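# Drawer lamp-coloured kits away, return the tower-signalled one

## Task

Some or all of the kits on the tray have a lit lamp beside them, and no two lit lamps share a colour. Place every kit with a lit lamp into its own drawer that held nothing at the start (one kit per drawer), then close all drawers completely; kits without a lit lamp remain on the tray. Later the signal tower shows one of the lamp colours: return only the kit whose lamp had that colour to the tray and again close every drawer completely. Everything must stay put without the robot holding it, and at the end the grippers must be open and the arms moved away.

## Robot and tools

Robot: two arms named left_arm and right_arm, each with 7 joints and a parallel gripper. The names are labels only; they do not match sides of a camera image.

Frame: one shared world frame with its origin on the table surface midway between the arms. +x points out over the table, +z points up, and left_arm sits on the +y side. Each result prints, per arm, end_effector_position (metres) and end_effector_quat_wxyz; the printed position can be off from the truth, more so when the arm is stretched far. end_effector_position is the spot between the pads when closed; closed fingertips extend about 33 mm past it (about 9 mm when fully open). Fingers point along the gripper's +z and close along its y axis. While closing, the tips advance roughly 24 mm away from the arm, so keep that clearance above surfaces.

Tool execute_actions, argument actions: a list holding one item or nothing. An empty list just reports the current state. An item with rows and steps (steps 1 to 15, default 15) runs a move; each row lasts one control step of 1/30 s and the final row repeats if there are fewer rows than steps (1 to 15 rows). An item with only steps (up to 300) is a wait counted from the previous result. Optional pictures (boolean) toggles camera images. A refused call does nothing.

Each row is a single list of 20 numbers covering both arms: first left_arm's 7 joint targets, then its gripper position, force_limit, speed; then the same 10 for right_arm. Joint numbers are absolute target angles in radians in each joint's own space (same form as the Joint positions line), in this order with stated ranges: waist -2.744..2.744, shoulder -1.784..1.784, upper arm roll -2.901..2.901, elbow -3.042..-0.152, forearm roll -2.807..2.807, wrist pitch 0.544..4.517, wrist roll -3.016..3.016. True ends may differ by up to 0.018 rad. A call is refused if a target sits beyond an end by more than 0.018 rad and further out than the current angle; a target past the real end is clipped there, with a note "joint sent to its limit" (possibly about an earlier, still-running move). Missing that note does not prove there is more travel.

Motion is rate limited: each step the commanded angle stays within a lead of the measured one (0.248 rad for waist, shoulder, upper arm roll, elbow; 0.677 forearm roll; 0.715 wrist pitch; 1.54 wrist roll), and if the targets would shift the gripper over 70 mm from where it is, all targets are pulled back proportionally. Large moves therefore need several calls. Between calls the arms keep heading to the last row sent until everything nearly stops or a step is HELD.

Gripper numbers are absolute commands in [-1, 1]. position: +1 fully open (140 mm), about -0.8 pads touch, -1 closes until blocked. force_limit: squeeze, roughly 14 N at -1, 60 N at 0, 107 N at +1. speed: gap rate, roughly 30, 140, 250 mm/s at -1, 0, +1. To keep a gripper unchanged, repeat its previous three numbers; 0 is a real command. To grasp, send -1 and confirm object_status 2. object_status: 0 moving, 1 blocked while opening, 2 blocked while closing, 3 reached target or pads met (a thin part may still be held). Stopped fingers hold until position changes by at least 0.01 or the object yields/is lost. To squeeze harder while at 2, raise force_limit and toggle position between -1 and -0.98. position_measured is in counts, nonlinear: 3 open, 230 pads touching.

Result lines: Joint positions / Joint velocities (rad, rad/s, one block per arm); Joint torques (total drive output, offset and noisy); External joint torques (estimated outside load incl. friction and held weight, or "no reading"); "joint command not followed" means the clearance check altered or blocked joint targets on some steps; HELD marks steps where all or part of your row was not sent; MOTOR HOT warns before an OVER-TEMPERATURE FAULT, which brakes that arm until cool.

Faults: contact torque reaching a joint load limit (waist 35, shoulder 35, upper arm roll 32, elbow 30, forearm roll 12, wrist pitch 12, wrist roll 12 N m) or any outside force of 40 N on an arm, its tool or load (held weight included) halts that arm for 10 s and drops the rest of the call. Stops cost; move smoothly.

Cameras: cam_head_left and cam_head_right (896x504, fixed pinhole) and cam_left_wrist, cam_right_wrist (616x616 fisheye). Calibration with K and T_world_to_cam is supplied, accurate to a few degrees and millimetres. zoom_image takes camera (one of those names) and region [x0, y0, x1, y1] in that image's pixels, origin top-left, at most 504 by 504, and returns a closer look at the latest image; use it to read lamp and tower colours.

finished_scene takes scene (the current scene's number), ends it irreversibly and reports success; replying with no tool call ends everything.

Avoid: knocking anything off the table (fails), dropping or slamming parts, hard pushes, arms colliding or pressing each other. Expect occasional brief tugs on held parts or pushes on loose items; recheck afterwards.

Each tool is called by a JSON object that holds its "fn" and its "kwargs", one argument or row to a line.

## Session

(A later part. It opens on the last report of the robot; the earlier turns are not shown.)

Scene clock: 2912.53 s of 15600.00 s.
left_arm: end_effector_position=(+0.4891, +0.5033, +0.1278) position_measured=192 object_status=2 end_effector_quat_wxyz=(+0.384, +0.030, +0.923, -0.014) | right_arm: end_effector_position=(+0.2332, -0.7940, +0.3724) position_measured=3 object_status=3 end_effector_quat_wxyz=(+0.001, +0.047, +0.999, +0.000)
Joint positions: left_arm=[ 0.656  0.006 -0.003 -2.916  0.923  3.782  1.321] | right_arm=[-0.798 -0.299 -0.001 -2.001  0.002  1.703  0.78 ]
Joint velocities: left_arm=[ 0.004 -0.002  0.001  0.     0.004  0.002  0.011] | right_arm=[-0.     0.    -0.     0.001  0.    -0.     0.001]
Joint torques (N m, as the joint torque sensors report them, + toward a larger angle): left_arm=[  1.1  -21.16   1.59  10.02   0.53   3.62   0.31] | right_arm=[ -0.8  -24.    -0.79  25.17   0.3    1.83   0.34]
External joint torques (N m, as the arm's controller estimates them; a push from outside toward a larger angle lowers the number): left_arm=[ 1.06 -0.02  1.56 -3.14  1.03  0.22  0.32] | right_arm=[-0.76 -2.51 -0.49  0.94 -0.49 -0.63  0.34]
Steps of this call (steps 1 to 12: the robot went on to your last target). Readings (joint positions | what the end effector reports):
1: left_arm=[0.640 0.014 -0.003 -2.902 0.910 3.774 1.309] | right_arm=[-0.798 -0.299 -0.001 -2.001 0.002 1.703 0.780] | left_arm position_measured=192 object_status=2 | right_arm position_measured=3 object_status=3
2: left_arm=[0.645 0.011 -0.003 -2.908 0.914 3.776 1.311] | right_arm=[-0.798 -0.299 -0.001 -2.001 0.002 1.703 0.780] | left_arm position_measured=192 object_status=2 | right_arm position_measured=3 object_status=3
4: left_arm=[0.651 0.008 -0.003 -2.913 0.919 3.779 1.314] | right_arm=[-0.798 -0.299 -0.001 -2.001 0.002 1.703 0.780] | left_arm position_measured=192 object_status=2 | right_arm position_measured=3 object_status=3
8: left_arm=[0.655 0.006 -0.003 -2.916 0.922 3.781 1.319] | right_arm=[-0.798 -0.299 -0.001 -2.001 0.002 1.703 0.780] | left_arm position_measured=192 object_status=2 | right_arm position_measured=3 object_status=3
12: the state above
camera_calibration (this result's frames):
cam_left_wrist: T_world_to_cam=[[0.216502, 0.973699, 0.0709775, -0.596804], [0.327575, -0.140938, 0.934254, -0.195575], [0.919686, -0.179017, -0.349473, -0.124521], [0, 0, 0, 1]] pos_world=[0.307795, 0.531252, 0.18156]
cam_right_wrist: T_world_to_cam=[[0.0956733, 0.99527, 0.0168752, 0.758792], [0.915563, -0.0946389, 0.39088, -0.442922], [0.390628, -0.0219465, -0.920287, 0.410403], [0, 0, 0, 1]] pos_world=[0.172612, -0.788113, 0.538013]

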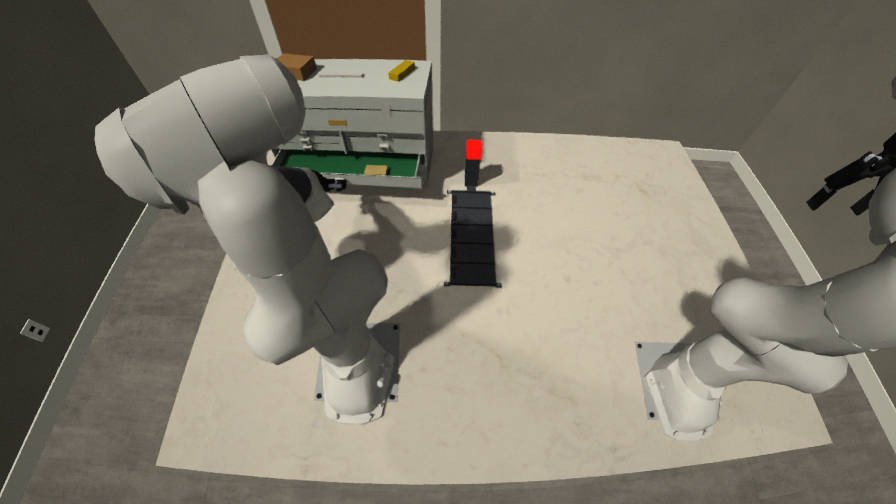

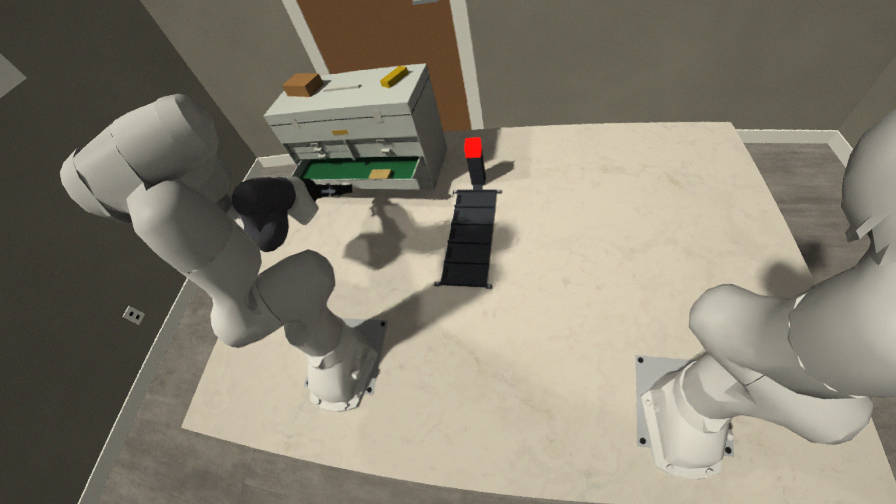

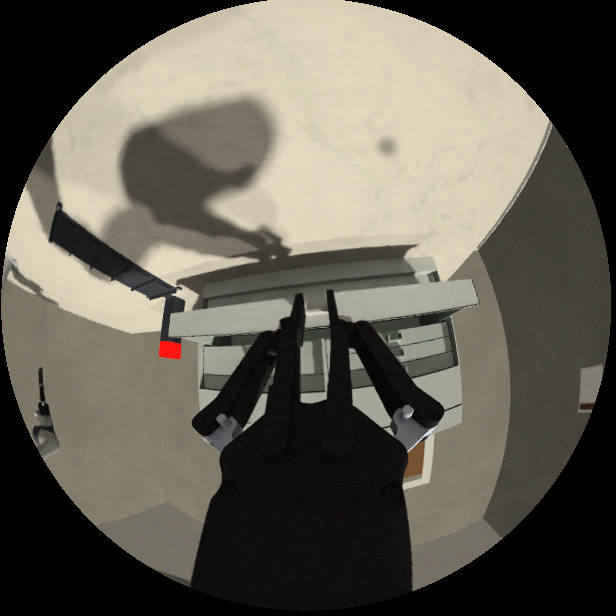

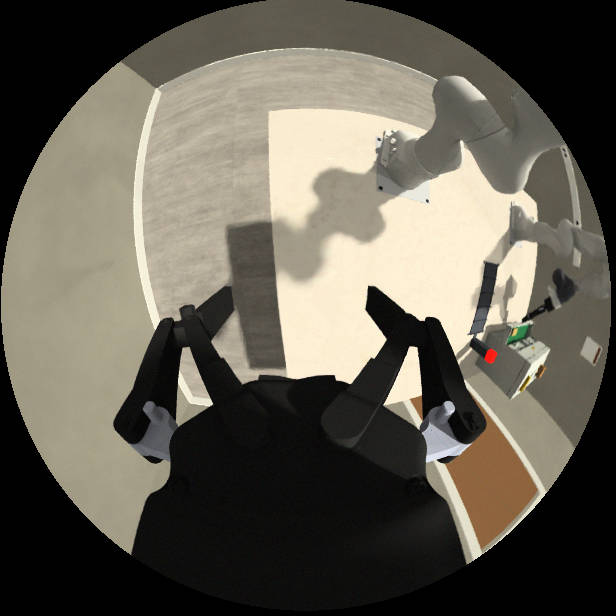

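{"fn": "execute_actions", "kwargs": {
  "actions": [
    {"rows":[[0.656,0.006,0,-2.916,0.923,3.782,1.325,0.3,0,-0.3,-0.8,-0.3,0,-2.0,0,1.7,0.785,1,0,0]],"steps":12}
  ],
  "pictures": false
}}

{"fn": "execute_actions", "kwargs": {
  "actions": [
    {"rows":[[0.74,-0.04,0,-2.99,0.99,3.81,1.345,0.3,0,-0.3,-0.8,-0.3,0,-2.0,0,1.7,0.785,1,0,0],[0.74,-0.04,0,-2.99,0.99,3.81,1.345,0.3,0,-0.3,-0.8,-0.3,0,-2.0,0,1.7,0.785,1,0,0],[0.74,-0.04,0,-2.99,0.99,3.81,1.345,0.3,0,-0.3,-0.8,-0.3,0,-2.0,0,1.7,0.785,1,0,0],[0.74,-0.04,0,-2.99,0.99,3.81,1.345,0.3,0,-0.3,-0.8,-0.3,0,-2.0,0,1.7,0.785,1,0,0],[0.74,-0.04,0,-2.99,0.99,3.81,1.345,0.3,0,-0.3,-0.8,-0.3,0,-2.0,0,1.7,0.785,1,0,0],[0.74,-0.04,0,-2.99,0.99,3.81,1.345,0.3,0,-0.3,-0.8,-0.3,0,-2.0,0,1.7,0.785,1,0,0],[0.74,-0.04,0,-2.99,0.99,3.81,1.345,0.3,0,-0.3,-0.8,-0.3,0,-2.0,0,1.7,0.785,1,0,0],[0.78,-0.4,0,-2.99,0.99,3.4,1.4,0.3,0,-0.3,-0.8,-0.3,0,-2.0,0,1.7,0.785,1,0,0]],"steps":15}
  ],
  "pictures": false
}}

{"fn": "execute_actions", "kwargs": {
  "actions": [
    {"rows":[[0.7,-0.6,0,-2.8,0,2.4,1.64,0.3,0,-0.3,-0.8,-0.3,0,-2.0,0,1.7,0.785,1,0,0]],"steps":15}
  ],
  "pictures": false
}}

{"fn": "execute_actions", "kwargs": {
  "actions": [
    {"steps":15}
  ],
  "pictures": false
}}

{"fn": "execute_actions", "kwargs": {
  "actions": [
    {"rows":[[-0.01,-0.398,0,-2.467,0,2.269,1.64,0.3,0,-0.3,-0.8,-0.3,0,-2.0,0,1.7,0.785,1,0,0]],"steps":15}
  ],
  "pictures": false
}}

{"fn": "execute_actions", "kwargs": {
  "actions": [
    {"steps":10}
  ],
  "pictures": false
}}

{"fn": "execute_actions", "kwargs": {
  "actions": [
    {"rows":[[-0.01,-0.26,0,-2.40,0,2.36,1.64,0.3,0,-0.3,-0.8,-0.3,0,-2.0,0,1.7,0.785,1,0,0],[-0.01,-0.26,0,-2.40,0,2.36,1.64,0.3,0,-0.3,-0.8,-0.3,0,-2.0,0,1.7,0.785,1,0,0],[-0.01,-0.26,0,-2.40,0,2.36,1.64,0.3,0,-0.3,-0.8,-0.3,0,-2.0,0,1.7,0.785,1,0,0],[-0.01,-0.26,0,-2.40,0,2.36,1.64,0.3,0,-0.3,-0.8,-0.3,0,-2.0,0,1.7,0.785,1,0,0],[-0.01,-0.26,0,-2.40,0,2.36,1.64,0.3,0,-0.3,-0.8,-0.3,0,-2.0,0,1.7,0.785,1,0,0],[-0.01,-0.132,0,-2.367,0,2.438,1.64,0.3,0,-0.3,-0.8,-0.3,0,-2.0,0,1.7,0.785,1,0,0]],"steps":15}
  ],
  "pictures": false
}}

{"fn": "execute_actions", "kwargs": {
  "actions": [
    {"steps":12}
  ]
}}

Scene clock: 2955.83 s of 15600.00 s.
left_arm: end_effector_position=(+0.4890, +0.5035, +0.1278) position_measured=129 object_status=0 end_effector_quat_wxyz=(+0.384, +0.031, +0.923, -0.013) | right_arm: end_effector_position=(+0.2332, -0.7940, +0.3724) position_measured=3 object_status=3 end_effector_quat_wxyz=(+0.001, +0.047, +0.999, +0.000)
Joint positions: left_arm=[ 0.656  0.006 -0.003 -2.917  0.923  3.782  1.323] | right_arm=[-0.798 -0.299 -0.001 -2.001  0.002  1.703  0.78 ]
Joint velocities: left_arm=[ 0.001  0.001  0.001  0.    -0.001  0.001  0.001] | right_arm=[-0.001  0.    -0.002 -0.    -0.001  0.    -0.001]
Joint torques (N m, as the joint torque sensors report them, + toward a larger angle): left_arm=[ -1.03 -20.42   2.16  13.43  -0.33   3.49   0.08] | right_arm=[ -0.72 -23.67  -0.58  24.9    0.23   1.85   0.37]
External joint torques (N m, as the arm's controller estimates them; a push from outside toward a larger angle lowers the number): left_arm=[-1.08  0.66  2.12  0.32  0.17  0.11  0.1 ] | right_arm=[-0.65 -2.27 -0.24  0.74 -0.55 -0.6   0.37]
Steps of this call (steps 1 to 30: the robot went on to your last target; steps 31 to 240: nothing new was sent; then 34.90 s passed at rest; steps 241 to 252: all 12 steps of this action). Readings (joint positions | what the end effector reports):
241: left_arm=[0.656 0.006 -0.003 -2.917 0.923 3.782 1.323] | right_arm=[-0.798 -0.299 -0.001 -2.001 0.002 1.703 0.780] | left_arm position_measured=192 object_status=0 | right_arm position_measured=3 object_status=3
242: left_arm=[0.656 0.006 -0.003 -2.917 0.923 3.782 1.323] | right_arm=[-0.798 -0.299 -0.001 -2.001 0.002 1.703 0.780] | left_arm position_measured=191 object_status=0 | right_arm position_measured=3 object_status=3
244: left_arm=[0.656 0.006 -0.003 -2.917 0.923 3.782 1.323] | right_arm=[-0.798 -0.299 -0.001 -2.001 0.002 1.703 0.780] | left_arm position_measured=176 object_status=0 | right_arm position_measured=3 object_status=3
248: left_arm=[0.656 0.006 -0.003 -2.917 0.923 3.782 1.323] | right_arm=[-0.798 -0.299 -0.001 -2.001 0.002 1.703 0.780] | left_arm position_measured=153 object_status=0 | right_arm position_measured=3 object_status=3
252: the state above

Scene clock: 2956.33 s of 15600.00 s.
left_arm: end_effector_position=(+0.4469, +0.5991, +0.1956) position_measured=91 object_status=3 end_effector_quat_wxyz=(+0.356, +0.035, +0.922, +0.149) | right_arm: end_effector_position=(+0.2332, -0.7940, +0.3724) position_measured=3 object_status=3 end_effector_quat_wxyz=(+0.001, +0.047, +0.999, +0.000)
Joint positions: left_arm=[ 0.775 -0.379 -0.001 -2.984  0.985  3.506  1.364] | right_arm=[-0.798 -0.299 -0.001 -2.001  0.002  1.703  0.78 ]
Joint velocities: left_arm=[ 0.036 -0.351 -0.001  0.001  0.009 -0.592  0.098] | right_arm=[ 0.001  0.    -0.001  0.002 -0.001  0.    -0.   ]
Joint torques (N m, as the joint torque sensors report them, + toward a larger angle): left_arm=[ 0.95 -7.27  2.69 14.45  0.12  1.8   0.49] | right_arm=[ -0.73 -23.08  -0.68  24.63   0.26   1.81   0.38]
External joint torques (N m, as the arm's controller estimates them; a push from outside toward a larger angle lowers the number): left_arm=[ 1.56 -0.57  2.85 -0.39  0.87 -0.83  0.49] | right_arm=[-0.77 -1.54 -0.47  0.36 -0.53 -0.66  0.38]
Steps of this call (steps 1 to 15: all 15 steps of this action). Readings (joint positions | what the end effector reports):
1: left_arm=[0.675 -0.005 -0.006 -2.932 0.938 3.786 1.324] | right_arm=[-0.798 -0.299 -0.001 -2.001 0.002 1.703 0.780] | left_arm position_measured=124 object_status=0 | right_arm position_measured=3 object_status=3
2: left_arm=[0.696 -0.017 -0.004 -2.952 0.950 3.790 1.326] | right_arm=[-0.798 -0.299 -0.001 -2.001 0.002 1.703 0.780] | left_arm position_measured=118 object_status=0 | right_arm position_measured=3 object_status=3
4: left_arm=[0.722 -0.029 -0.001 -2.974 0.965 3.795 1.328] | right_arm=[-0.798 -0.299 -0.001 -2.001 0.002 1.703 0.780] | left_arm position_measured=106 object_status=0 | right_arm position_measured=3 object_status=3
8: left_arm=[0.740 -0.070 -0.002 -2.992 0.981 3.751 1.335] | right_arm=[-0.798 -0.299 -0.001 -2.001 0.002 1.703 0.780] | left_arm position_measured=91 object_status=0 | right_arm position_measured=3 object_status=3
15: the state above

Scene clock: 2956.83 s of 15600.00 s.
left_arm: end_effector_position=(+0.3677, +0.7181, +0.2403) position_measured=91 object_status=3 end_effector_quat_wxyz=(+0.225, -0.301, +0.916, +0.139) | right_arm: end_effector_position=(+0.2332, -0.7940, +0.3724) position_measured=3 object_status=3 end_effector_quat_wxyz=(+0.001, +0.047, +0.999, +0.000)
Joint positions: left_arm=[ 0.713 -0.581 -0.002 -2.814  0.194  2.756  1.5  ] | right_arm=[-0.798 -0.299 -0.001 -2.001  0.002  1.703  0.78 ]
Joint velocities: left_arm=[-0.045 -0.129 -0.001  0.093 -0.937 -1.262  0.264] | right_arm=[ 0.    -0.001  0.    -0.     0.001  0.    -0.001]
Joint torques (N m, as the joint torque sensors report them, + toward a larger angle): left_arm=[ -3.08 -11.02   1.11  23.09  -0.06   2.52   0.43] | right_arm=[ -0.93 -23.46  -0.2   25.19   0.23   1.93   0.35]
External joint torques (N m, as the arm's controller estimates them; a push from outside toward a larger angle lowers the number): left_arm=[-2.51 -1.19  1.9   0.36 -0.8  -0.88  0.43] | right_arm=[-0.91 -2.04  0.07  1.04 -0.56 -0.52  0.35]
Steps of this call (steps 1 to 15: all 15 steps of this action). Readings (joint positions | what the end effector reports):
1: left_arm=[0.768 -0.393 -0.002 -2.978 0.946 3.470 1.371] | right_arm=[-0.798 -0.299 -0.001 -2.001 0.002 1.703 0.780] | left_arm position_measured=91 object_status=3 | right_arm position_measured=3 object_status=3
2: left_arm=[0.762 -0.411 -0.002 -2.963 0.899 3.432 1.379] | right_arm=[-0.798 -0.299 -0.001 -2.001 0.002 1.703 0.780] | left_arm position_measured=91 object_status=3 | right_arm position_measured=3 object_status=3
4: left_arm=[0.750 -0.450 -0.002 -2.929 0.787 3.343 1.396] | right_arm=[-0.798 -0.299 -0.001 -2.001 0.002 1.703 0.780] | left_arm position_measured=91 object_status=3 | right_arm position_measured=3 object_status=3
8: left_arm=[0.729 -0.525 -0.002 -2.862 0.500 3.108 1.438] | right_arm=[-0.798 -0.299 -0.001 -2.001 0.002 1.703 0.780] | left_arm position_measured=91 object_status=3 | right_arm position_measured=3 object_status=3
15: the state above

Scene clock: 2957.33 s of 15600.00 s.
left_arm: end_effector_position=(+0.3141, +0.6566, +0.1881) position_measured=91 object_status=3 end_effector_quat_wxyz=(+0.101, -0.330, +0.938, +0.043) | right_arm: end_effector_position=(+0.2332, -0.7940, +0.3724) position_measured=3 object_status=3 end_effector_quat_wxyz=(+0.001, +0.047, +0.999, +0.000)
Joint positions: left_arm=[ 0.703 -0.598 -0.002 -2.802  0.006  2.424  1.605] | right_arm=[-0.798 -0.299 -0.001 -2.001  0.002  1.703  0.78 ]
Joint velocities: left_arm=[-0.    -0.003 -0.     0.005 -0.03  -0.123  0.093] | right_arm=[-0.     0.    -0.    -0.    -0.001  0.     0.001]
Joint torques (N m, as the joint torque sensors report them, + toward a larger angle): left_arm=[ -2.67 -11.55   1.01  23.33   0.16   2.53   0.28] | right_arm=[ -0.66 -23.43  -0.47  25.08   0.24   1.85   0.36]
External joint torques (N m, as the arm's controller estimates them; a push from outside toward a larger angle lowers the number): left_arm=[-2.67 -0.96  1.51 -0.29 -0.51 -0.43  0.29] | right_arm=[-0.65 -1.93 -0.21  0.89 -0.55 -0.6   0.36]
Steps of this call (steps 1 to 15: the robot went on to your last target). Readings (joint positions | what the end effector reports):
1: left_arm=[0.711 -0.585 -0.002 -2.811 0.162 2.712 1.509] | right_arm=[-0.798 -0.299 -0.001 -2.001 0.002 1.703 0.780] | left_arm position_measured=91 object_status=3 | right_arm position_measured=3 object_status=3
2: left_arm=[0.710 -0.589 -0.002 -2.808 0.133 2.670 1.519] | right_arm=[-0.798 -0.299 -0.001 -2.001 0.002 1.703 0.780] | left_arm position_measured=91 object_status=3 | right_arm position_measured=3 object_status=3
4: left_arm=[0.707 -0.594 -0.002 -2.804 0.081 2.588 1.540] | right_arm=[-0.798 -0.299 -0.001 -2.001 0.002 1.703 0.780] | left_arm position_measured=91 object_status=3 | right_arm position_measured=3 object_status=3
8: left_arm=[0.704 -0.597 -0.002 -2.803 0.028 2.487 1.573] | right_arm=[-0.798 -0.299 -0.001 -2.001 0.002 1.703 0.780] | left_arm position_measured=91 object_status=3 | right_arm position_measured=3 object_status=3
15: the state above

Scene clock: 2957.83 s of 15600.00 s.
left_arm: end_effector_position=(+0.4944, +0.4291, +0.2540) position_measured=91 object_status=3 end_effector_quat_wxyz=(+0.115, -0.013, +0.993, +0.009) | right_arm: end_effector_position=(+0.2332, -0.7940, +0.3724) position_measured=3 object_status=3 end_effector_quat_wxyz=(+0.001, +0.047, +0.999, +0.000)
Joint positions: left_arm=[ 0.064 -0.406  0.    -2.478  0.004  2.303  1.621] | right_arm=[-0.798 -0.299 -0.001 -2.001  0.002  1.703  0.78 ]
Joint velocities: left_arm=[-1.03   0.091 -0.114  0.146 -0.008 -0.164  0.04 ] | right_arm=[-0.001 -0.001 -0.    -0.001  0.001 -0.     0.001]
Joint torques (N m, as the joint torque sensors report them, + toward a larger angle): left_arm=[  5.43 -16.29   6.42  22.66   0.09   2.02   0.36] | right_arm=[ -0.99 -23.48  -0.56  24.96   0.25   1.85   0.31]
External joint torques (N m, as the arm's controller estimates them; a push from outside toward a larger angle lowers the number): left_arm=[-2.07  2.41 -0.63  0.05 -0.61 -0.58  0.35] | right_arm=[-0.93 -1.96 -0.24  0.75 -0.54 -0.61  0.31]
Steps of this call (steps 1 to 15: all 15 steps of this action). Readings (joint positions | what the end effector reports):
1: left_arm=[0.671 -0.570 0.009 -2.769 0.005 2.404 1.607] | right_arm=[-0.798 -0.299 -0.001 -2.001 0.002 1.703 0.780] | left_arm position_measured=91 object_status=3 | right_arm position_measured=3 object_status=3
2: left_arm=[0.628 -0.534 0.009 -2.724 0.005 2.391 1.608] | right_arm=[-0.798 -0.299 -0.001 -2.001 0.002 1.703 0.780] | left_arm position_measured=91 object_status=3 | right_arm position_measured=3 object_status=3
4: left_arm=[0.546 -0.488 0.008 -2.645 0.005 2.371 1.610] | right_arm=[-0.798 -0.299 -0.001 -2.001 0.002 1.703 0.780] | left_arm position_measured=91 object_status=3 | right_arm position_measured=3 object_status=3
8: left_arm=[0.372 -0.439 0.006 -2.541 0.005 2.341 1.614] | right_arm=[-0.798 -0.299 -0.001 -2.001 0.002 1.703 0.780] | left_arm position_measured=91 object_status=3 | right_arm position_measured=3 object_status=3
15: the state above

Scene clock: 2958.17 s of 15600.00 s.
left_arm: end_effector_position=(+0.4917, +0.3933, +0.2519) position_measured=91 object_status=3 end_effector_quat_wxyz=(+0.104, +0.028, +0.994, +0.005) | right_arm: end_effector_position=(+0.2332, -0.7940, +0.3724) position_measured=3 object_status=3 end_effector_quat_wxyz=(+0.001, +0.047, +0.999, +0.000)
Joint positions: left_arm=[-0.007 -0.4   -0.003 -2.469  0.003  2.277  1.629] | right_arm=[-0.798 -0.299 -0.001 -2.001  0.002  1.703  0.78 ]
Joint velocities: left_arm=[-0.     0.001  0.012  0.001 -0.001 -0.026  0.015] | right_arm=[ 0.    -0.001  0.     0.    -0.     0.001 -0.   ]
Joint torques (N m, as the joint torque sensors report them, + toward a larger angle): left_arm=[ -2.64 -15.95   1.37  24.58   0.28   2.34   0.44] | right_arm=[ -0.87 -23.52  -0.71  25.3    0.25   1.88   0.43]
External joint torques (N m, as the arm's controller estimates them; a push from outside toward a larger angle lowers the number): left_arm=[-2.53  2.09  1.84  0.27 -0.45 -0.55  0.45] | right_arm=[-0.82 -1.99 -0.41  1.08 -0.53 -0.58  0.43]
Steps of this call (steps 1 to 10: the robot went on to your last target). Readings (joint positions | what the end effector reports):
1: left_arm=[0.035 -0.404 -0.004 -2.474 0.004 2.298 1.622] | right_arm=[-0.798 -0.299 -0.001 -2.001 0.002 1.703 0.780] | left_arm position_measured=91 object_status=3 | right_arm position_measured=3 object_status=3
2: left_arm=[0.016 -0.402 -0.006 -2.472 0.003 2.293 1.623] | right_arm=[-0.798 -0.299 -0.001 -2.001 0.002 1.703 0.780] | left_arm position_measured=91 object_status=3 | right_arm position_measured=3 object_status=3
4: left_arm=[-0.001 -0.401 -0.007 -2.470 0.003 2.287 1.625] | right_arm=[-0.798 -0.299 -0.001 -2.001 0.002 1.703 0.780] | left_arm position_measured=91 object_status=3 | right_arm position_measured=3 object_status=3
8: left_arm=[-0.007 -0.400 -0.004 -2.469 0.003 2.279 1.628] | right_arm=[-0.798 -0.299 -0.001 -2.001 0.002 1.703 0.780] | left_arm position_measured=91 object_status=3 | right_arm position_measured=3 object_status=3
10: the state above

Scene clock: 2958.67 s of 15600.00 s.
left_arm: end_effector_position=(+0.5458, +0.3934, +0.1861) position_measured=91 object_status=3 end_effector_quat_wxyz=(+0.089, +0.029, +0.996, +0.004) | right_arm: end_effector_position=(+0.2332, -0.7940, +0.3724) position_measured=3 object_status=3 end_effector_quat_wxyz=(+0.001, +0.047, +0.999, +0.000)
Joint positions: left_arm=[-0.007 -0.132 -0.002 -2.371  0.002  2.418  1.632] | right_arm=[-0.798 -0.299 -0.001 -2.001  0.002  1.703  0.78 ]
Joint velocities: left_arm=[ 0.001 -0.001 -0.     0.045  0.     0.1    0.001] | right_arm=[-0.001  0.001  0.001 -0.     0.001 -0.    -0.001]
Joint torques (N m, as the joint torque sensors report them, + toward a larger angle): left_arm=[ -2.39 -25.16   2.39  22.9    0.26   3.51   0.55] | right_arm=[ -0.57 -23.75  -0.38  25.26   0.28   1.9    0.41]
External joint torques (N m, as the arm's controller estimates them; a push from outside toward a larger angle lowers the number): left_arm=[-2.46  0.95  2.42  0.28 -0.38  0.8   0.56] | right_arm=[-0.57 -2.44 -0.12  1.16 -0.51 -0.55  0.41]
Steps of this call (steps 1 to 15: all 15 steps of this action). Readings (joint positions | what the end effector reports):
1: left_arm=[-0.007 -0.375 -0.003 -2.449 0.002 2.289 1.630] | right_arm=[-0.798 -0.299 -0.001 -2.001 0.002 1.703 0.780] | left_arm position_measured=91 object_status=3 | right_arm position_measured=3 object_status=3
2: left_arm=[-0.007 -0.339 -0.003 -2.428 0.002 2.303 1.630] | right_arm=[-0.798 -0.299 -0.001 -2.001 0.002 1.703 0.780] | left_arm position_measured=91 object_status=3 | right_arm position_measured=3 object_status=3
4: left_arm=[-0.007 -0.290 -0.003 -2.413 0.002 2.321 1.631] | right_arm=[-0.798 -0.299 -0.001 -2.001 0.002 1.703 0.780] | left_arm position_measured=91 object_status=3 | right_arm position_measured=3 object_status=3
8: left_arm=[-0.007 -0.181 -0.002 -2.377 0.002 2.376 1.631] | right_arm=[-0.798 -0.299 -0.001 -2.001 0.002 1.703 0.780] | left_arm position_measured=91 object_status=3 | right_arm position_measured=3 object_status=3
15: the state above

Scene clock: 2959.07 s of 15600.00 s.
left_arm: end_effector_position=(+0.5514, +0.3935, +0.1896) position_measured=91 object_status=3 end_effector_quat_wxyz=(+0.098, +0.029, +0.995, +0.004) | right_arm: end_effector_position=(+0.2332, -0.7940, +0.3724) position_measured=3 object_status=3 end_effector_quat_wxyz=(+0.001, +0.047, +0.999, +0.000)
Joint positions: left_arm=[-0.007 -0.132 -0.002 -2.368  0.002  2.432  1.633] | right_arm=[-0.798 -0.299 -0.001 -2.001  0.002  1.703  0.78 ]
Joint velocities: left_arm=[ 0.    -0.001  0.    -0.001 -0.     0.009  0.001] | right_arm=[ 0.    -0.001  0.002  0.    -0.002  0.001  0.   ]
Joint torques (N m, as the joint torque sensors report them, + toward a larger angle): left_arm=[ -1.67 -26.28   1.67  24.12   0.25   3.55   0.35] | right_arm=[ -0.78 -23.72  -0.43  24.98   0.26   1.84   0.37]
External joint torques (N m, as the arm's controller estimates them; a push from outside toward a larger angle lowers the number): left_arm=[-1.71  0.05  1.74  1.02 -0.39  0.71  0.35] | right_arm=[-0.89 -2.19 -0.31  0.76 -0.54 -0.62  0.37]
Steps of this call (steps 1 to 12: the robot went on to your last target). Readings (joint positions | what the end effector reports):
1: left_arm=[-0.007 -0.132 -0.002 -2.370 0.002 2.421 1.633] | right_arm=[-0.798 -0.299 -0.001 -2.001 0.002 1.703 0.780] | left_arm position_measured=91 object_status=3 | right_arm position_measured=3 object_status=3
2: left_arm=[-0.007 -0.132 -0.002 -2.369 0.002 2.423 1.633] | right_arm=[-0.798 -0.299 -0.001 -2.001 0.002 1.703 0.780] | left_arm position_measured=91 object_status=3 | right_arm position_measured=3 object_status=3
4: left_arm=[-0.007 -0.132 -0.002 -2.369 0.002 2.427 1.633] | right_arm=[-0.798 -0.299 -0.001 -2.001 0.002 1.703 0.780] | left_arm position_measured=91 object_status=3 | right_arm position_measured=3 object_status=3
8: left_arm=[-0.007 -0.132 -0.002 -2.368 0.002 2.431 1.633] | right_arm=[-0.798 -0.299 -0.001 -2.001 0.002 1.703 0.780] | left_arm position_measured=91 object_status=3 | right_arm position_measured=3 object_status=3
12: the state above
camera_calibration (this result's frames):
cam_left_wrist: T_world_to_cam=[[0.22347, 0.97466, -0.00996215, -0.49662], [0.792261, -0.175677, 0.584346, -0.465434], [0.567788, -0.138477, -0.811444, 0.0858437], [0, 0, 0, 1]] pos_world=[0.430984, 0.414157, 0.336684]
cam_right_wrist: T_world_to_cam=[[0.0956733, 0.99527, 0.0168753, 0.758792], [0.915563, -0.0946389, 0.39088, -0.442922], [0.390628, -0.0219464, -0.920287, 0.410403], [0, 0, 0, 1]] pos_world=[0.172612, -0.788113, 0.538013]

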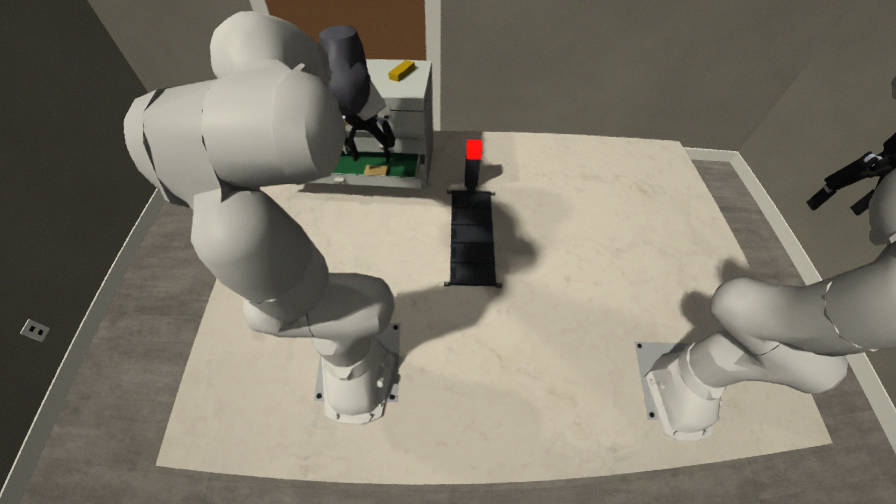

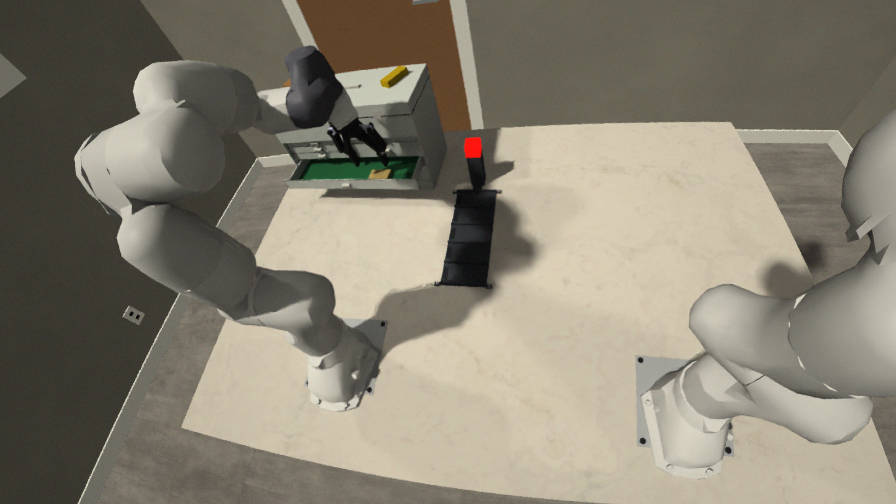

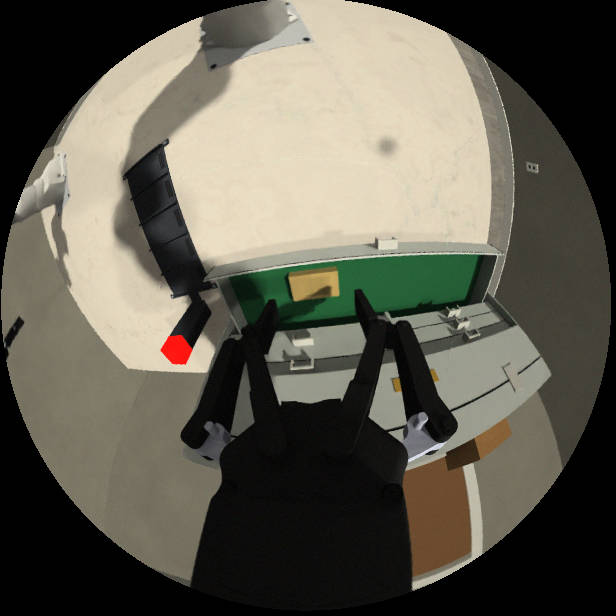

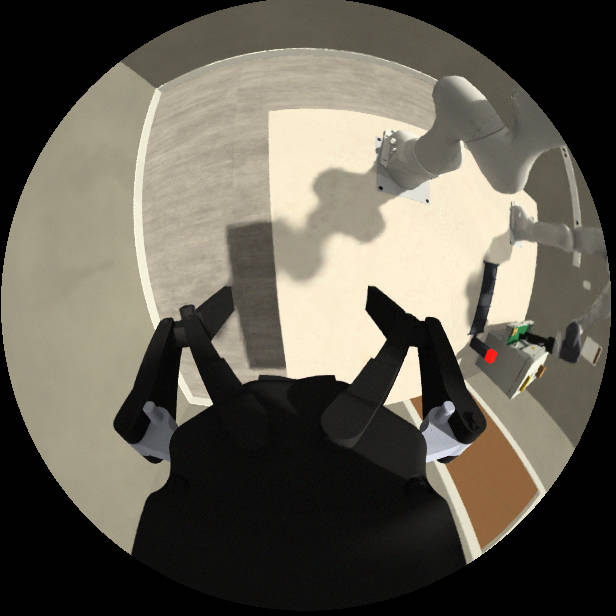

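{"fn": "execute_actions", "kwargs": {
  "actions": [
    {"rows":[[-0.008,-0.115,0,-2.379,0,2.475,1.64,0.3,0,-0.3,-0.8,-0.3,0,-2.0,0,1.7,0.785,1,0,0],[-0.008,-0.115,0,-2.379,0,2.475,1.64,0.3,0,-0.3,-0.8,-0.3,0,-2.0,0,1.7,0.785,1,0,0],[-0.008,-0.115,0,-2.379,0,2.475,1.64,0.3,0,-0.3,-0.8,-0.3,0,-2.0,0,1.7,0.785,1,0,0],[-0.008,-0.098,0,-2.391,0,2.503,1.64,0.3,0,-0.3,-0.8,-0.3,0,-2.0,0,1.7,0.785,1,0,0],[-0.008,-0.098,0,-2.391,0,2.503,1.64,0.3,0,-0.3,-0.8,-0.3,0,-2.0,0,1.7,0.785,1,0,0],[-0.008,-0.098,0,-2.391,0,2.503,1.64,0.3,0,-0.3,-0.8,-0.3,0,-2.0,0,1.7,0.785,1,0,0],[-0.008,-0.083,0,-2.401,0,2.53,1.64,0.3,0,-0.3,-0.8,-0.3,0,-2.0,0,1.7,0.785,1,0,0],[-0.008,-0.083,0,-2.401,0,2.53,1.64,0.3,0,-0.3,-0.8,-0.3,0,-2.0,0,1.7,0.785,1,0,0],[-0.008,-0.083,0,-2.401,0,2.53,1.64,0.3,0,-0.3,-0.8,-0.3,0,-2.0,0,1.7,0.785,1,0,0],[-0.008,-0.067,0,-2.411,0,2.555,1.64,0.3,0,-0.3,-0.8,-0.3,0,-2.0,0,1.7,0.785,1,0,0],[-0.008,-0.067,0,-2.411,0,2.555,1.64,0.3,0,-0.3,-0.8,-0.3,0,-2.0,0,1.7,0.785,1,0,0],[-0.008,-0.067,0,-2.411,0,2.555,1.64,0.3,0,-0.3,-0.8,-0.3,0,-2.0,0,1.7,0.785,1,0,0],[-0.008,-0.05,0,-2.42,0,2.575,1.64,0.3,0,-0.3,-0.8,-0.3,0,-2.0,0,1.7,0.785,1,0,0]],"steps":15}
  ],
  "pictures": false
}}

{"fn": "execute_actions", "kwargs": {
  "actions": [
    {"steps":12}
  ]
}}

Scene clock: 2977.83 s of 15600.00 s.
left_arm: end_effector_position=(+0.5490, +0.3934, +0.1432) position_measured=91 object_status=3 end_effector_quat_wxyz=(+0.093, +0.030, +0.995, +0.004) | right_arm: end_effector_position=(+0.2332, -0.7940, +0.3724) position_measured=3 object_status=3 end_effector_quat_wxyz=(+0.001, +0.047, +0.999, +0.000)
Joint positions: left_arm=[-0.007 -0.058 -0.002 -2.415  0.002  2.543  1.633] | right_arm=[-0.798 -0.299 -0.001 -2.001  0.002  1.703  0.78 ]
Joint velocities: left_arm=[ 0.001  0.133  0.    -0.08   0.     0.158 -0.   ] | right_arm=[ 0.     0.001  0.001  0.001 -0.001 -0.     0.   ]
Joint torques (N m, as the joint torque sensors report them, + toward a larger angle): left_arm=[ -1.16 -29.12   1.61  22.42   0.26   3.97   0.44] | right_arm=[ -0.68 -23.41  -0.6   25.02   0.26   1.8    0.37]
External joint torques (N m, as the arm's controller estimates them; a push from outside toward a larger angle lowers the number): left_arm=[-1.22  1.37  1.61 -1.23 -0.33  0.88  0.45] | right_arm=[-0.73 -1.97 -0.41  0.83 -0.54 -0.66  0.37]
Steps of this call (steps 1 to 30: the robot went on to your last target; steps 31 to 90: nothing new was sent; then 15.27 s passed at rest; steps 91 to 105: all 15 steps of this action). Readings (joint positions | what the end effector reports):
91: left_arm=[-0.007 -0.130 -0.002 -2.369 0.002 2.440 1.633] | right_arm=[-0.798 -0.299 -0.001 -2.001 0.002 1.703 0.780] | left_arm position_measured=91 object_status=3 | right_arm position_measured=3 object_status=3
92: left_arm=[-0.007 -0.127 -0.002 -2.371 0.002 2.446 1.633] | right_arm=[-0.798 -0.299 -0.001 -2.001 0.002 1.703 0.780] | left_arm position_measured=91 object_status=3 | right_arm position_measured=3 object_status=3
94: left_arm=[-0.007 -0.119 -0.002 -2.377 0.002 2.459 1.633] | right_arm=[-0.798 -0.299 -0.001 -2.001 0.002 1.703 0.780] | left_arm position_measured=91 object_status=3 | right_arm position_measured=3 object_status=3
98: left_arm=[-0.007 -0.096 -0.002 -2.392 0.002 2.490 1.633] | right_arm=[-0.798 -0.299 -0.001 -2.001 0.002 1.703 0.780] | left_arm position_measured=91 object_status=3 | right_arm position_measured=3 object_status=3
105: the state above

Scene clock: 2978.23 s of 15600.00 s.
left_arm: end_effector_position=(+0.5529, +0.3933, +0.1409) position_measured=91 object_status=3 end_effector_quat_wxyz=(+0.100, +0.030, +0.995, +0.004) | right_arm: end_effector_position=(+0.2332, -0.7940, +0.3724) position_measured=3 object_status=3 end_effector_quat_wxyz=(+0.001, +0.047, +0.999, +0.000)
Joint positions: left_arm=[-0.007 -0.051 -0.002 -2.419  0.002  2.568  1.633] | right_arm=[-0.798 -0.299 -0.001 -2.001  0.002  1.703  0.78 ]
Joint velocities: left_arm=[ 0.     0.001  0.001 -0.001  0.001  0.017 -0.   ] | right_arm=[-0.     0.001  0.     0.001 -0.    -0.001  0.001]
Joint torques (N m, as the joint torque sensors report them, + toward a larger angle): left_arm=[ -1.5  -26.63   1.75  20.92   0.15   3.61   0.37] | right_arm=[ -1.11 -23.24  -0.72  25.16   0.3    1.82   0.35]
External joint torques (N m, as the arm's controller estimates them; a push from outside toward a larger angle lowers the number): left_arm=[-1.54  1.13  1.75 -0.87 -0.43  0.78  0.38] | right_arm=[-1.19 -1.88 -0.56  1.02 -0.5  -0.64  0.35]
Steps of this call (steps 1 to 12: the robot went on to your last target). Readings (joint positions | what the end effector reports):
1: left_arm=[-0.007 -0.055 -0.002 -2.417 0.002 2.547 1.633] | right_arm=[-0.798 -0.299 -0.001 -2.001 0.002 1.703 0.780] | left_arm position_measured=91 object_status=3 | right_arm position_measured=3 object_status=3
2: left_arm=[-0.007 -0.053 -0.002 -2.419 0.002 2.551 1.633] | right_arm=[-0.798 -0.299 -0.001 -2.001 0.002 1.703 0.780] | left_arm position_measured=91 object_status=3 | right_arm position_measured=3 object_status=3
4: left_arm=[-0.007 -0.051 -0.002 -2.419 0.002 2.557 1.633] | right_arm=[-0.798 -0.299 -0.001 -2.001 0.002 1.703 0.780] | left_arm position_measured=91 object_status=3 | right_arm position_measured=3 object_status=3
8: left_arm=[-0.007 -0.051 -0.002 -2.419 0.002 2.565 1.633] | right_arm=[-0.798 -0.299 -0.001 -2.001 0.002 1.703 0.780] | left_arm position_measured=91 object_status=3 | right_arm position_measured=3 object_status=3
12: the state above
camera_calibration (this result's frames):
cam_left_wrist: T_world_to_cam=[[0.224011, 0.974541, -0.00944379, -0.497647], [0.789984, -0.175897, 0.587355, -0.437243], [0.570741, -0.139035, -0.809274, 0.0437653], [0, 0, 0, 1]] pos_world=[0.431914, 0.414153, 0.287535]
cam_right_wrist: T_world_to_cam=[[0.0956733, 0.99527, 0.0168752, 0.758792], [0.915563, -0.0946388, 0.39088, -0.442922], [0.390629, -0.0219465, -0.920287, 0.410403], [0, 0, 0, 1]] pos_world=[0.172612, -0.788113, 0.538013]

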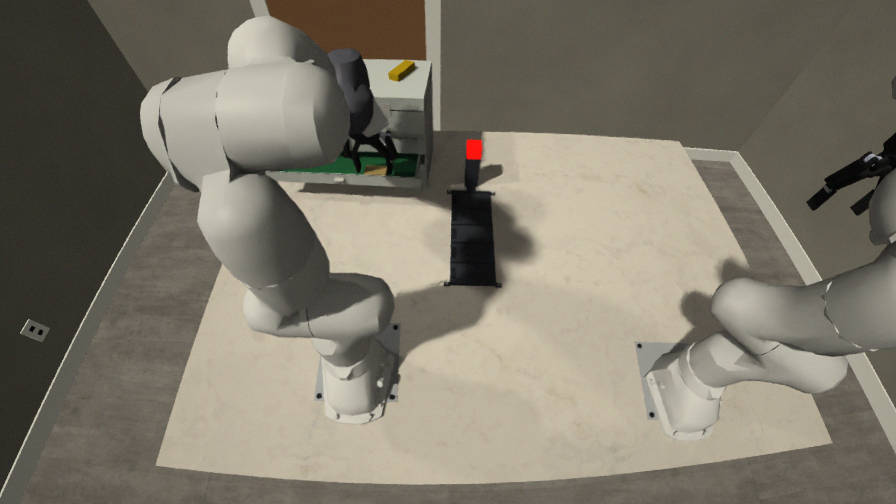

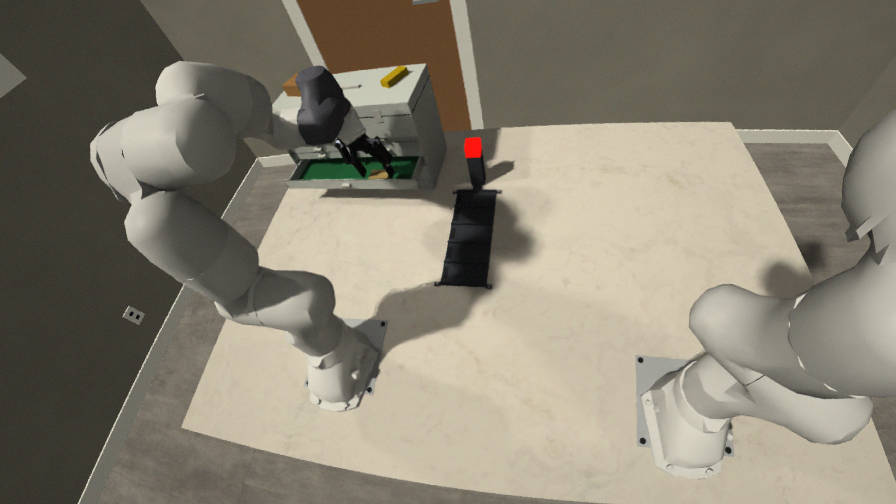

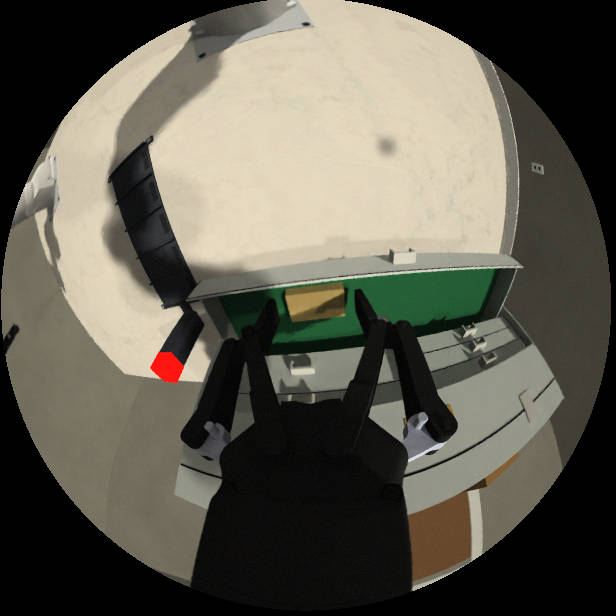

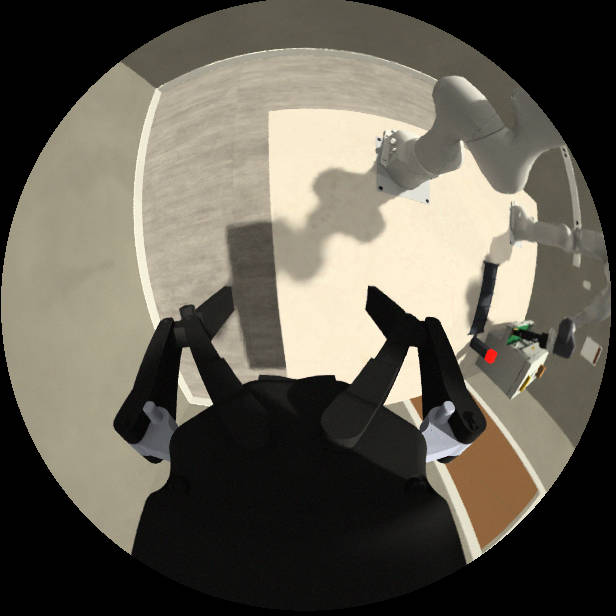

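{"fn": "execute_actions", "kwargs": {
  "actions": []
}}

Scene clock: 3011.23 s of 15600.00 s.
left_arm: end_effector_position=(+0.5537, +0.3934, +0.1413) position_measured=91 object_status=3 end_effector_quat_wxyz=(+0.101, +0.030, +0.994, +0.004) | right_arm: end_effector_position=(+0.2332, -0.7940, +0.3724) position_measured=3 object_status=3 end_effector_quat_wxyz=(+0.001, +0.047, +0.999, +0.000)
Joint positions: left_arm=[-0.007 -0.051 -0.002 -2.419  0.002  2.571  1.633] | right_arm=[-0.798 -0.299 -0.001 -2.001  0.002  1.703  0.78 ]
Joint velocities: left_arm=[-0.002  0.001 -0.     0.001  0.    -0.    -0.   ] | right_arm=[-0.001 -0.001  0.001  0.001 -0.    -0.     0.   ]
Joint torques (N m, as the joint torque sensors report them, + toward a larger angle): left_arm=[ -1.13 -26.66   1.88  20.8    0.29   3.6    0.52] | right_arm=[ -1.03 -23.44  -0.46  25.03   0.26   1.84   0.4 ]
External joint torques (N m, as the arm's controller estimates them; a push from outside toward a larger angle lowers the number): left_arm=[-1.03  1.25  2.03 -1.09 -0.29  0.74  0.52] | right_arm=[-0.97 -1.92 -0.15  0.79 -0.52 -0.62  0.4 ]
Steps of this call (steps 1 to 30: the robot went on to your last target; steps 31 to 90: nothing new was sent; then 30.00 s passed at rest). Readings (joint positions | what the end effector reports):
1: left_arm=[-0.007 -0.051 -0.002 -2.419 0.002 2.569 1.633] | right_arm=[-0.798 -0.299 -0.001 -2.001 0.002 1.703 0.780] | left_arm position_measured=91 object_status=3 | right_arm position_measured=3 object_status=3
2: left_arm=[-0.007 -0.051 -0.002 -2.419 0.002 2.569 1.633] | right_arm=[-0.798 -0.299 -0.001 -2.001 0.002 1.703 0.780] | left_arm position_measured=91 object_status=3 | right_arm position_measured=3 object_status=3
4: left_arm=[-0.007 -0.051 -0.002 -2.419 0.002 2.570 1.633] | right_arm=[-0.798 -0.299 -0.001 -2.001 0.002 1.703 0.780] | left_arm position_measured=91 object_status=3 | right_arm position_measured=3 object_status=3
8: left_arm=[-0.007 -0.051 -0.002 -2.419 0.002 2.570 1.633] | right_arm=[-0.798 -0.299 -0.001 -2.001 0.002 1.703 0.780] | left_arm position_measured=91 object_status=3 | right_arm position_measured=3 object_status=3
90: the state above
All arms were judged still, so your last target was given up. Only a new action makes them travel on or press farther. Fingers that are still opening or closing keep moving.
camera_calibration (this result's frames):
cam_left_wrist: T_world_to_cam=[[0.22406, 0.974535, -0.00880975, -0.497943], [0.788346, -0.175923, 0.589544, -0.437524], [0.572982, -0.139039, -0.807688, 0.0421722], [0, 0, 0, 1]] pos_world=[0.432326, 0.414156, 0.287615]
cam_right_wrist: T_world_to_cam=[[0.0956733, 0.99527, 0.0168751, 0.758792], [0.915563, -0.0946388, 0.39088, -0.442922], [0.390628, -0.0219466, -0.920287, 0.410403], [0, 0, 0, 1]] pos_world=[0.172612, -0.788113, 0.538013]

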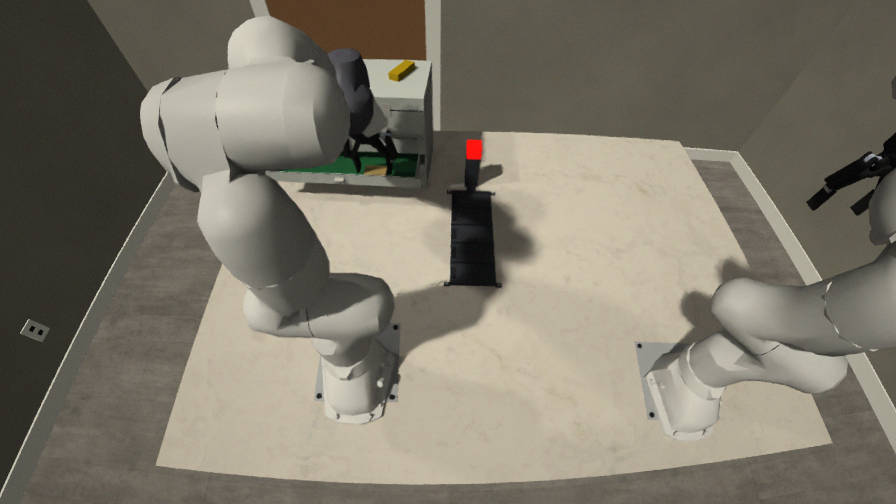

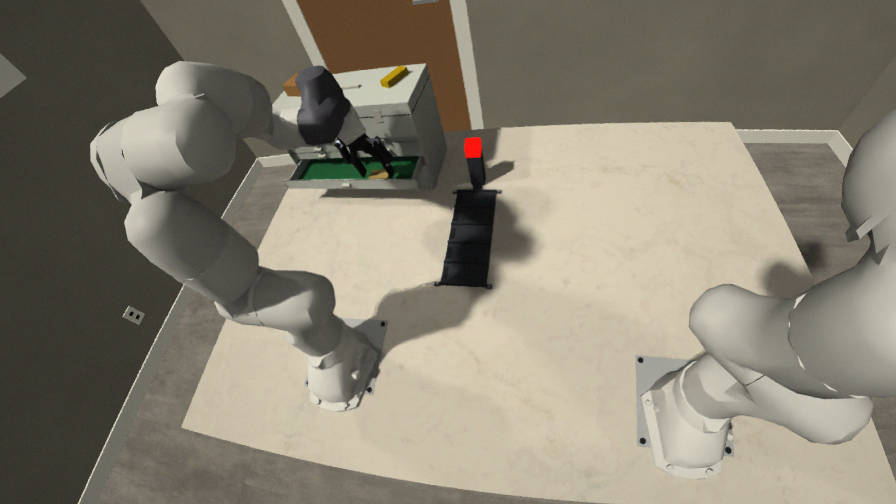

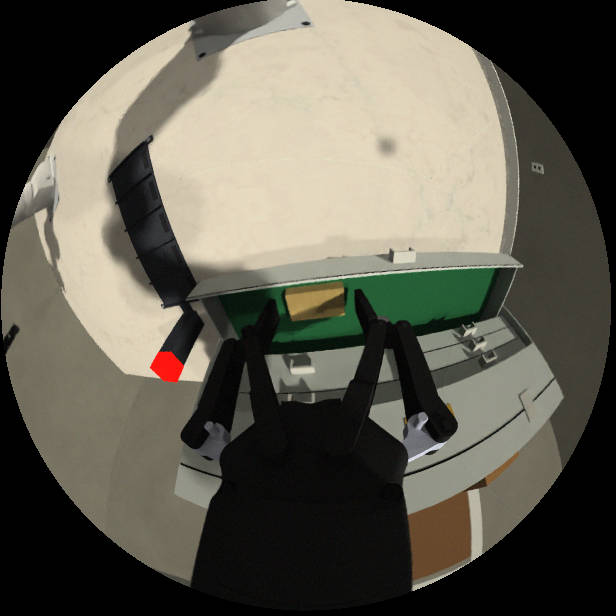

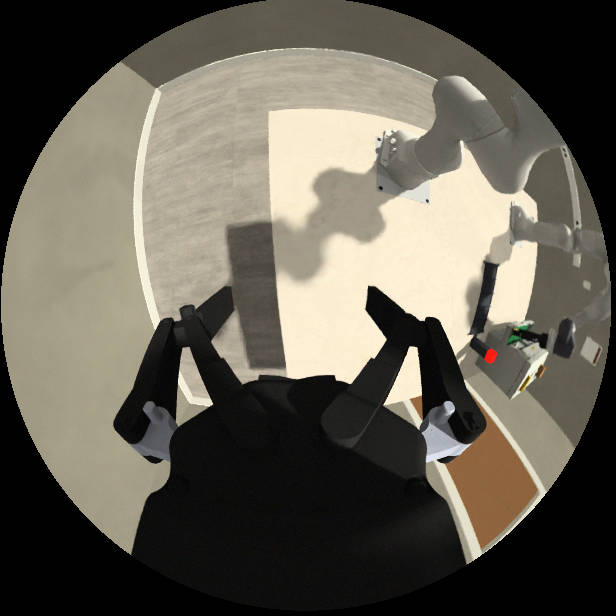

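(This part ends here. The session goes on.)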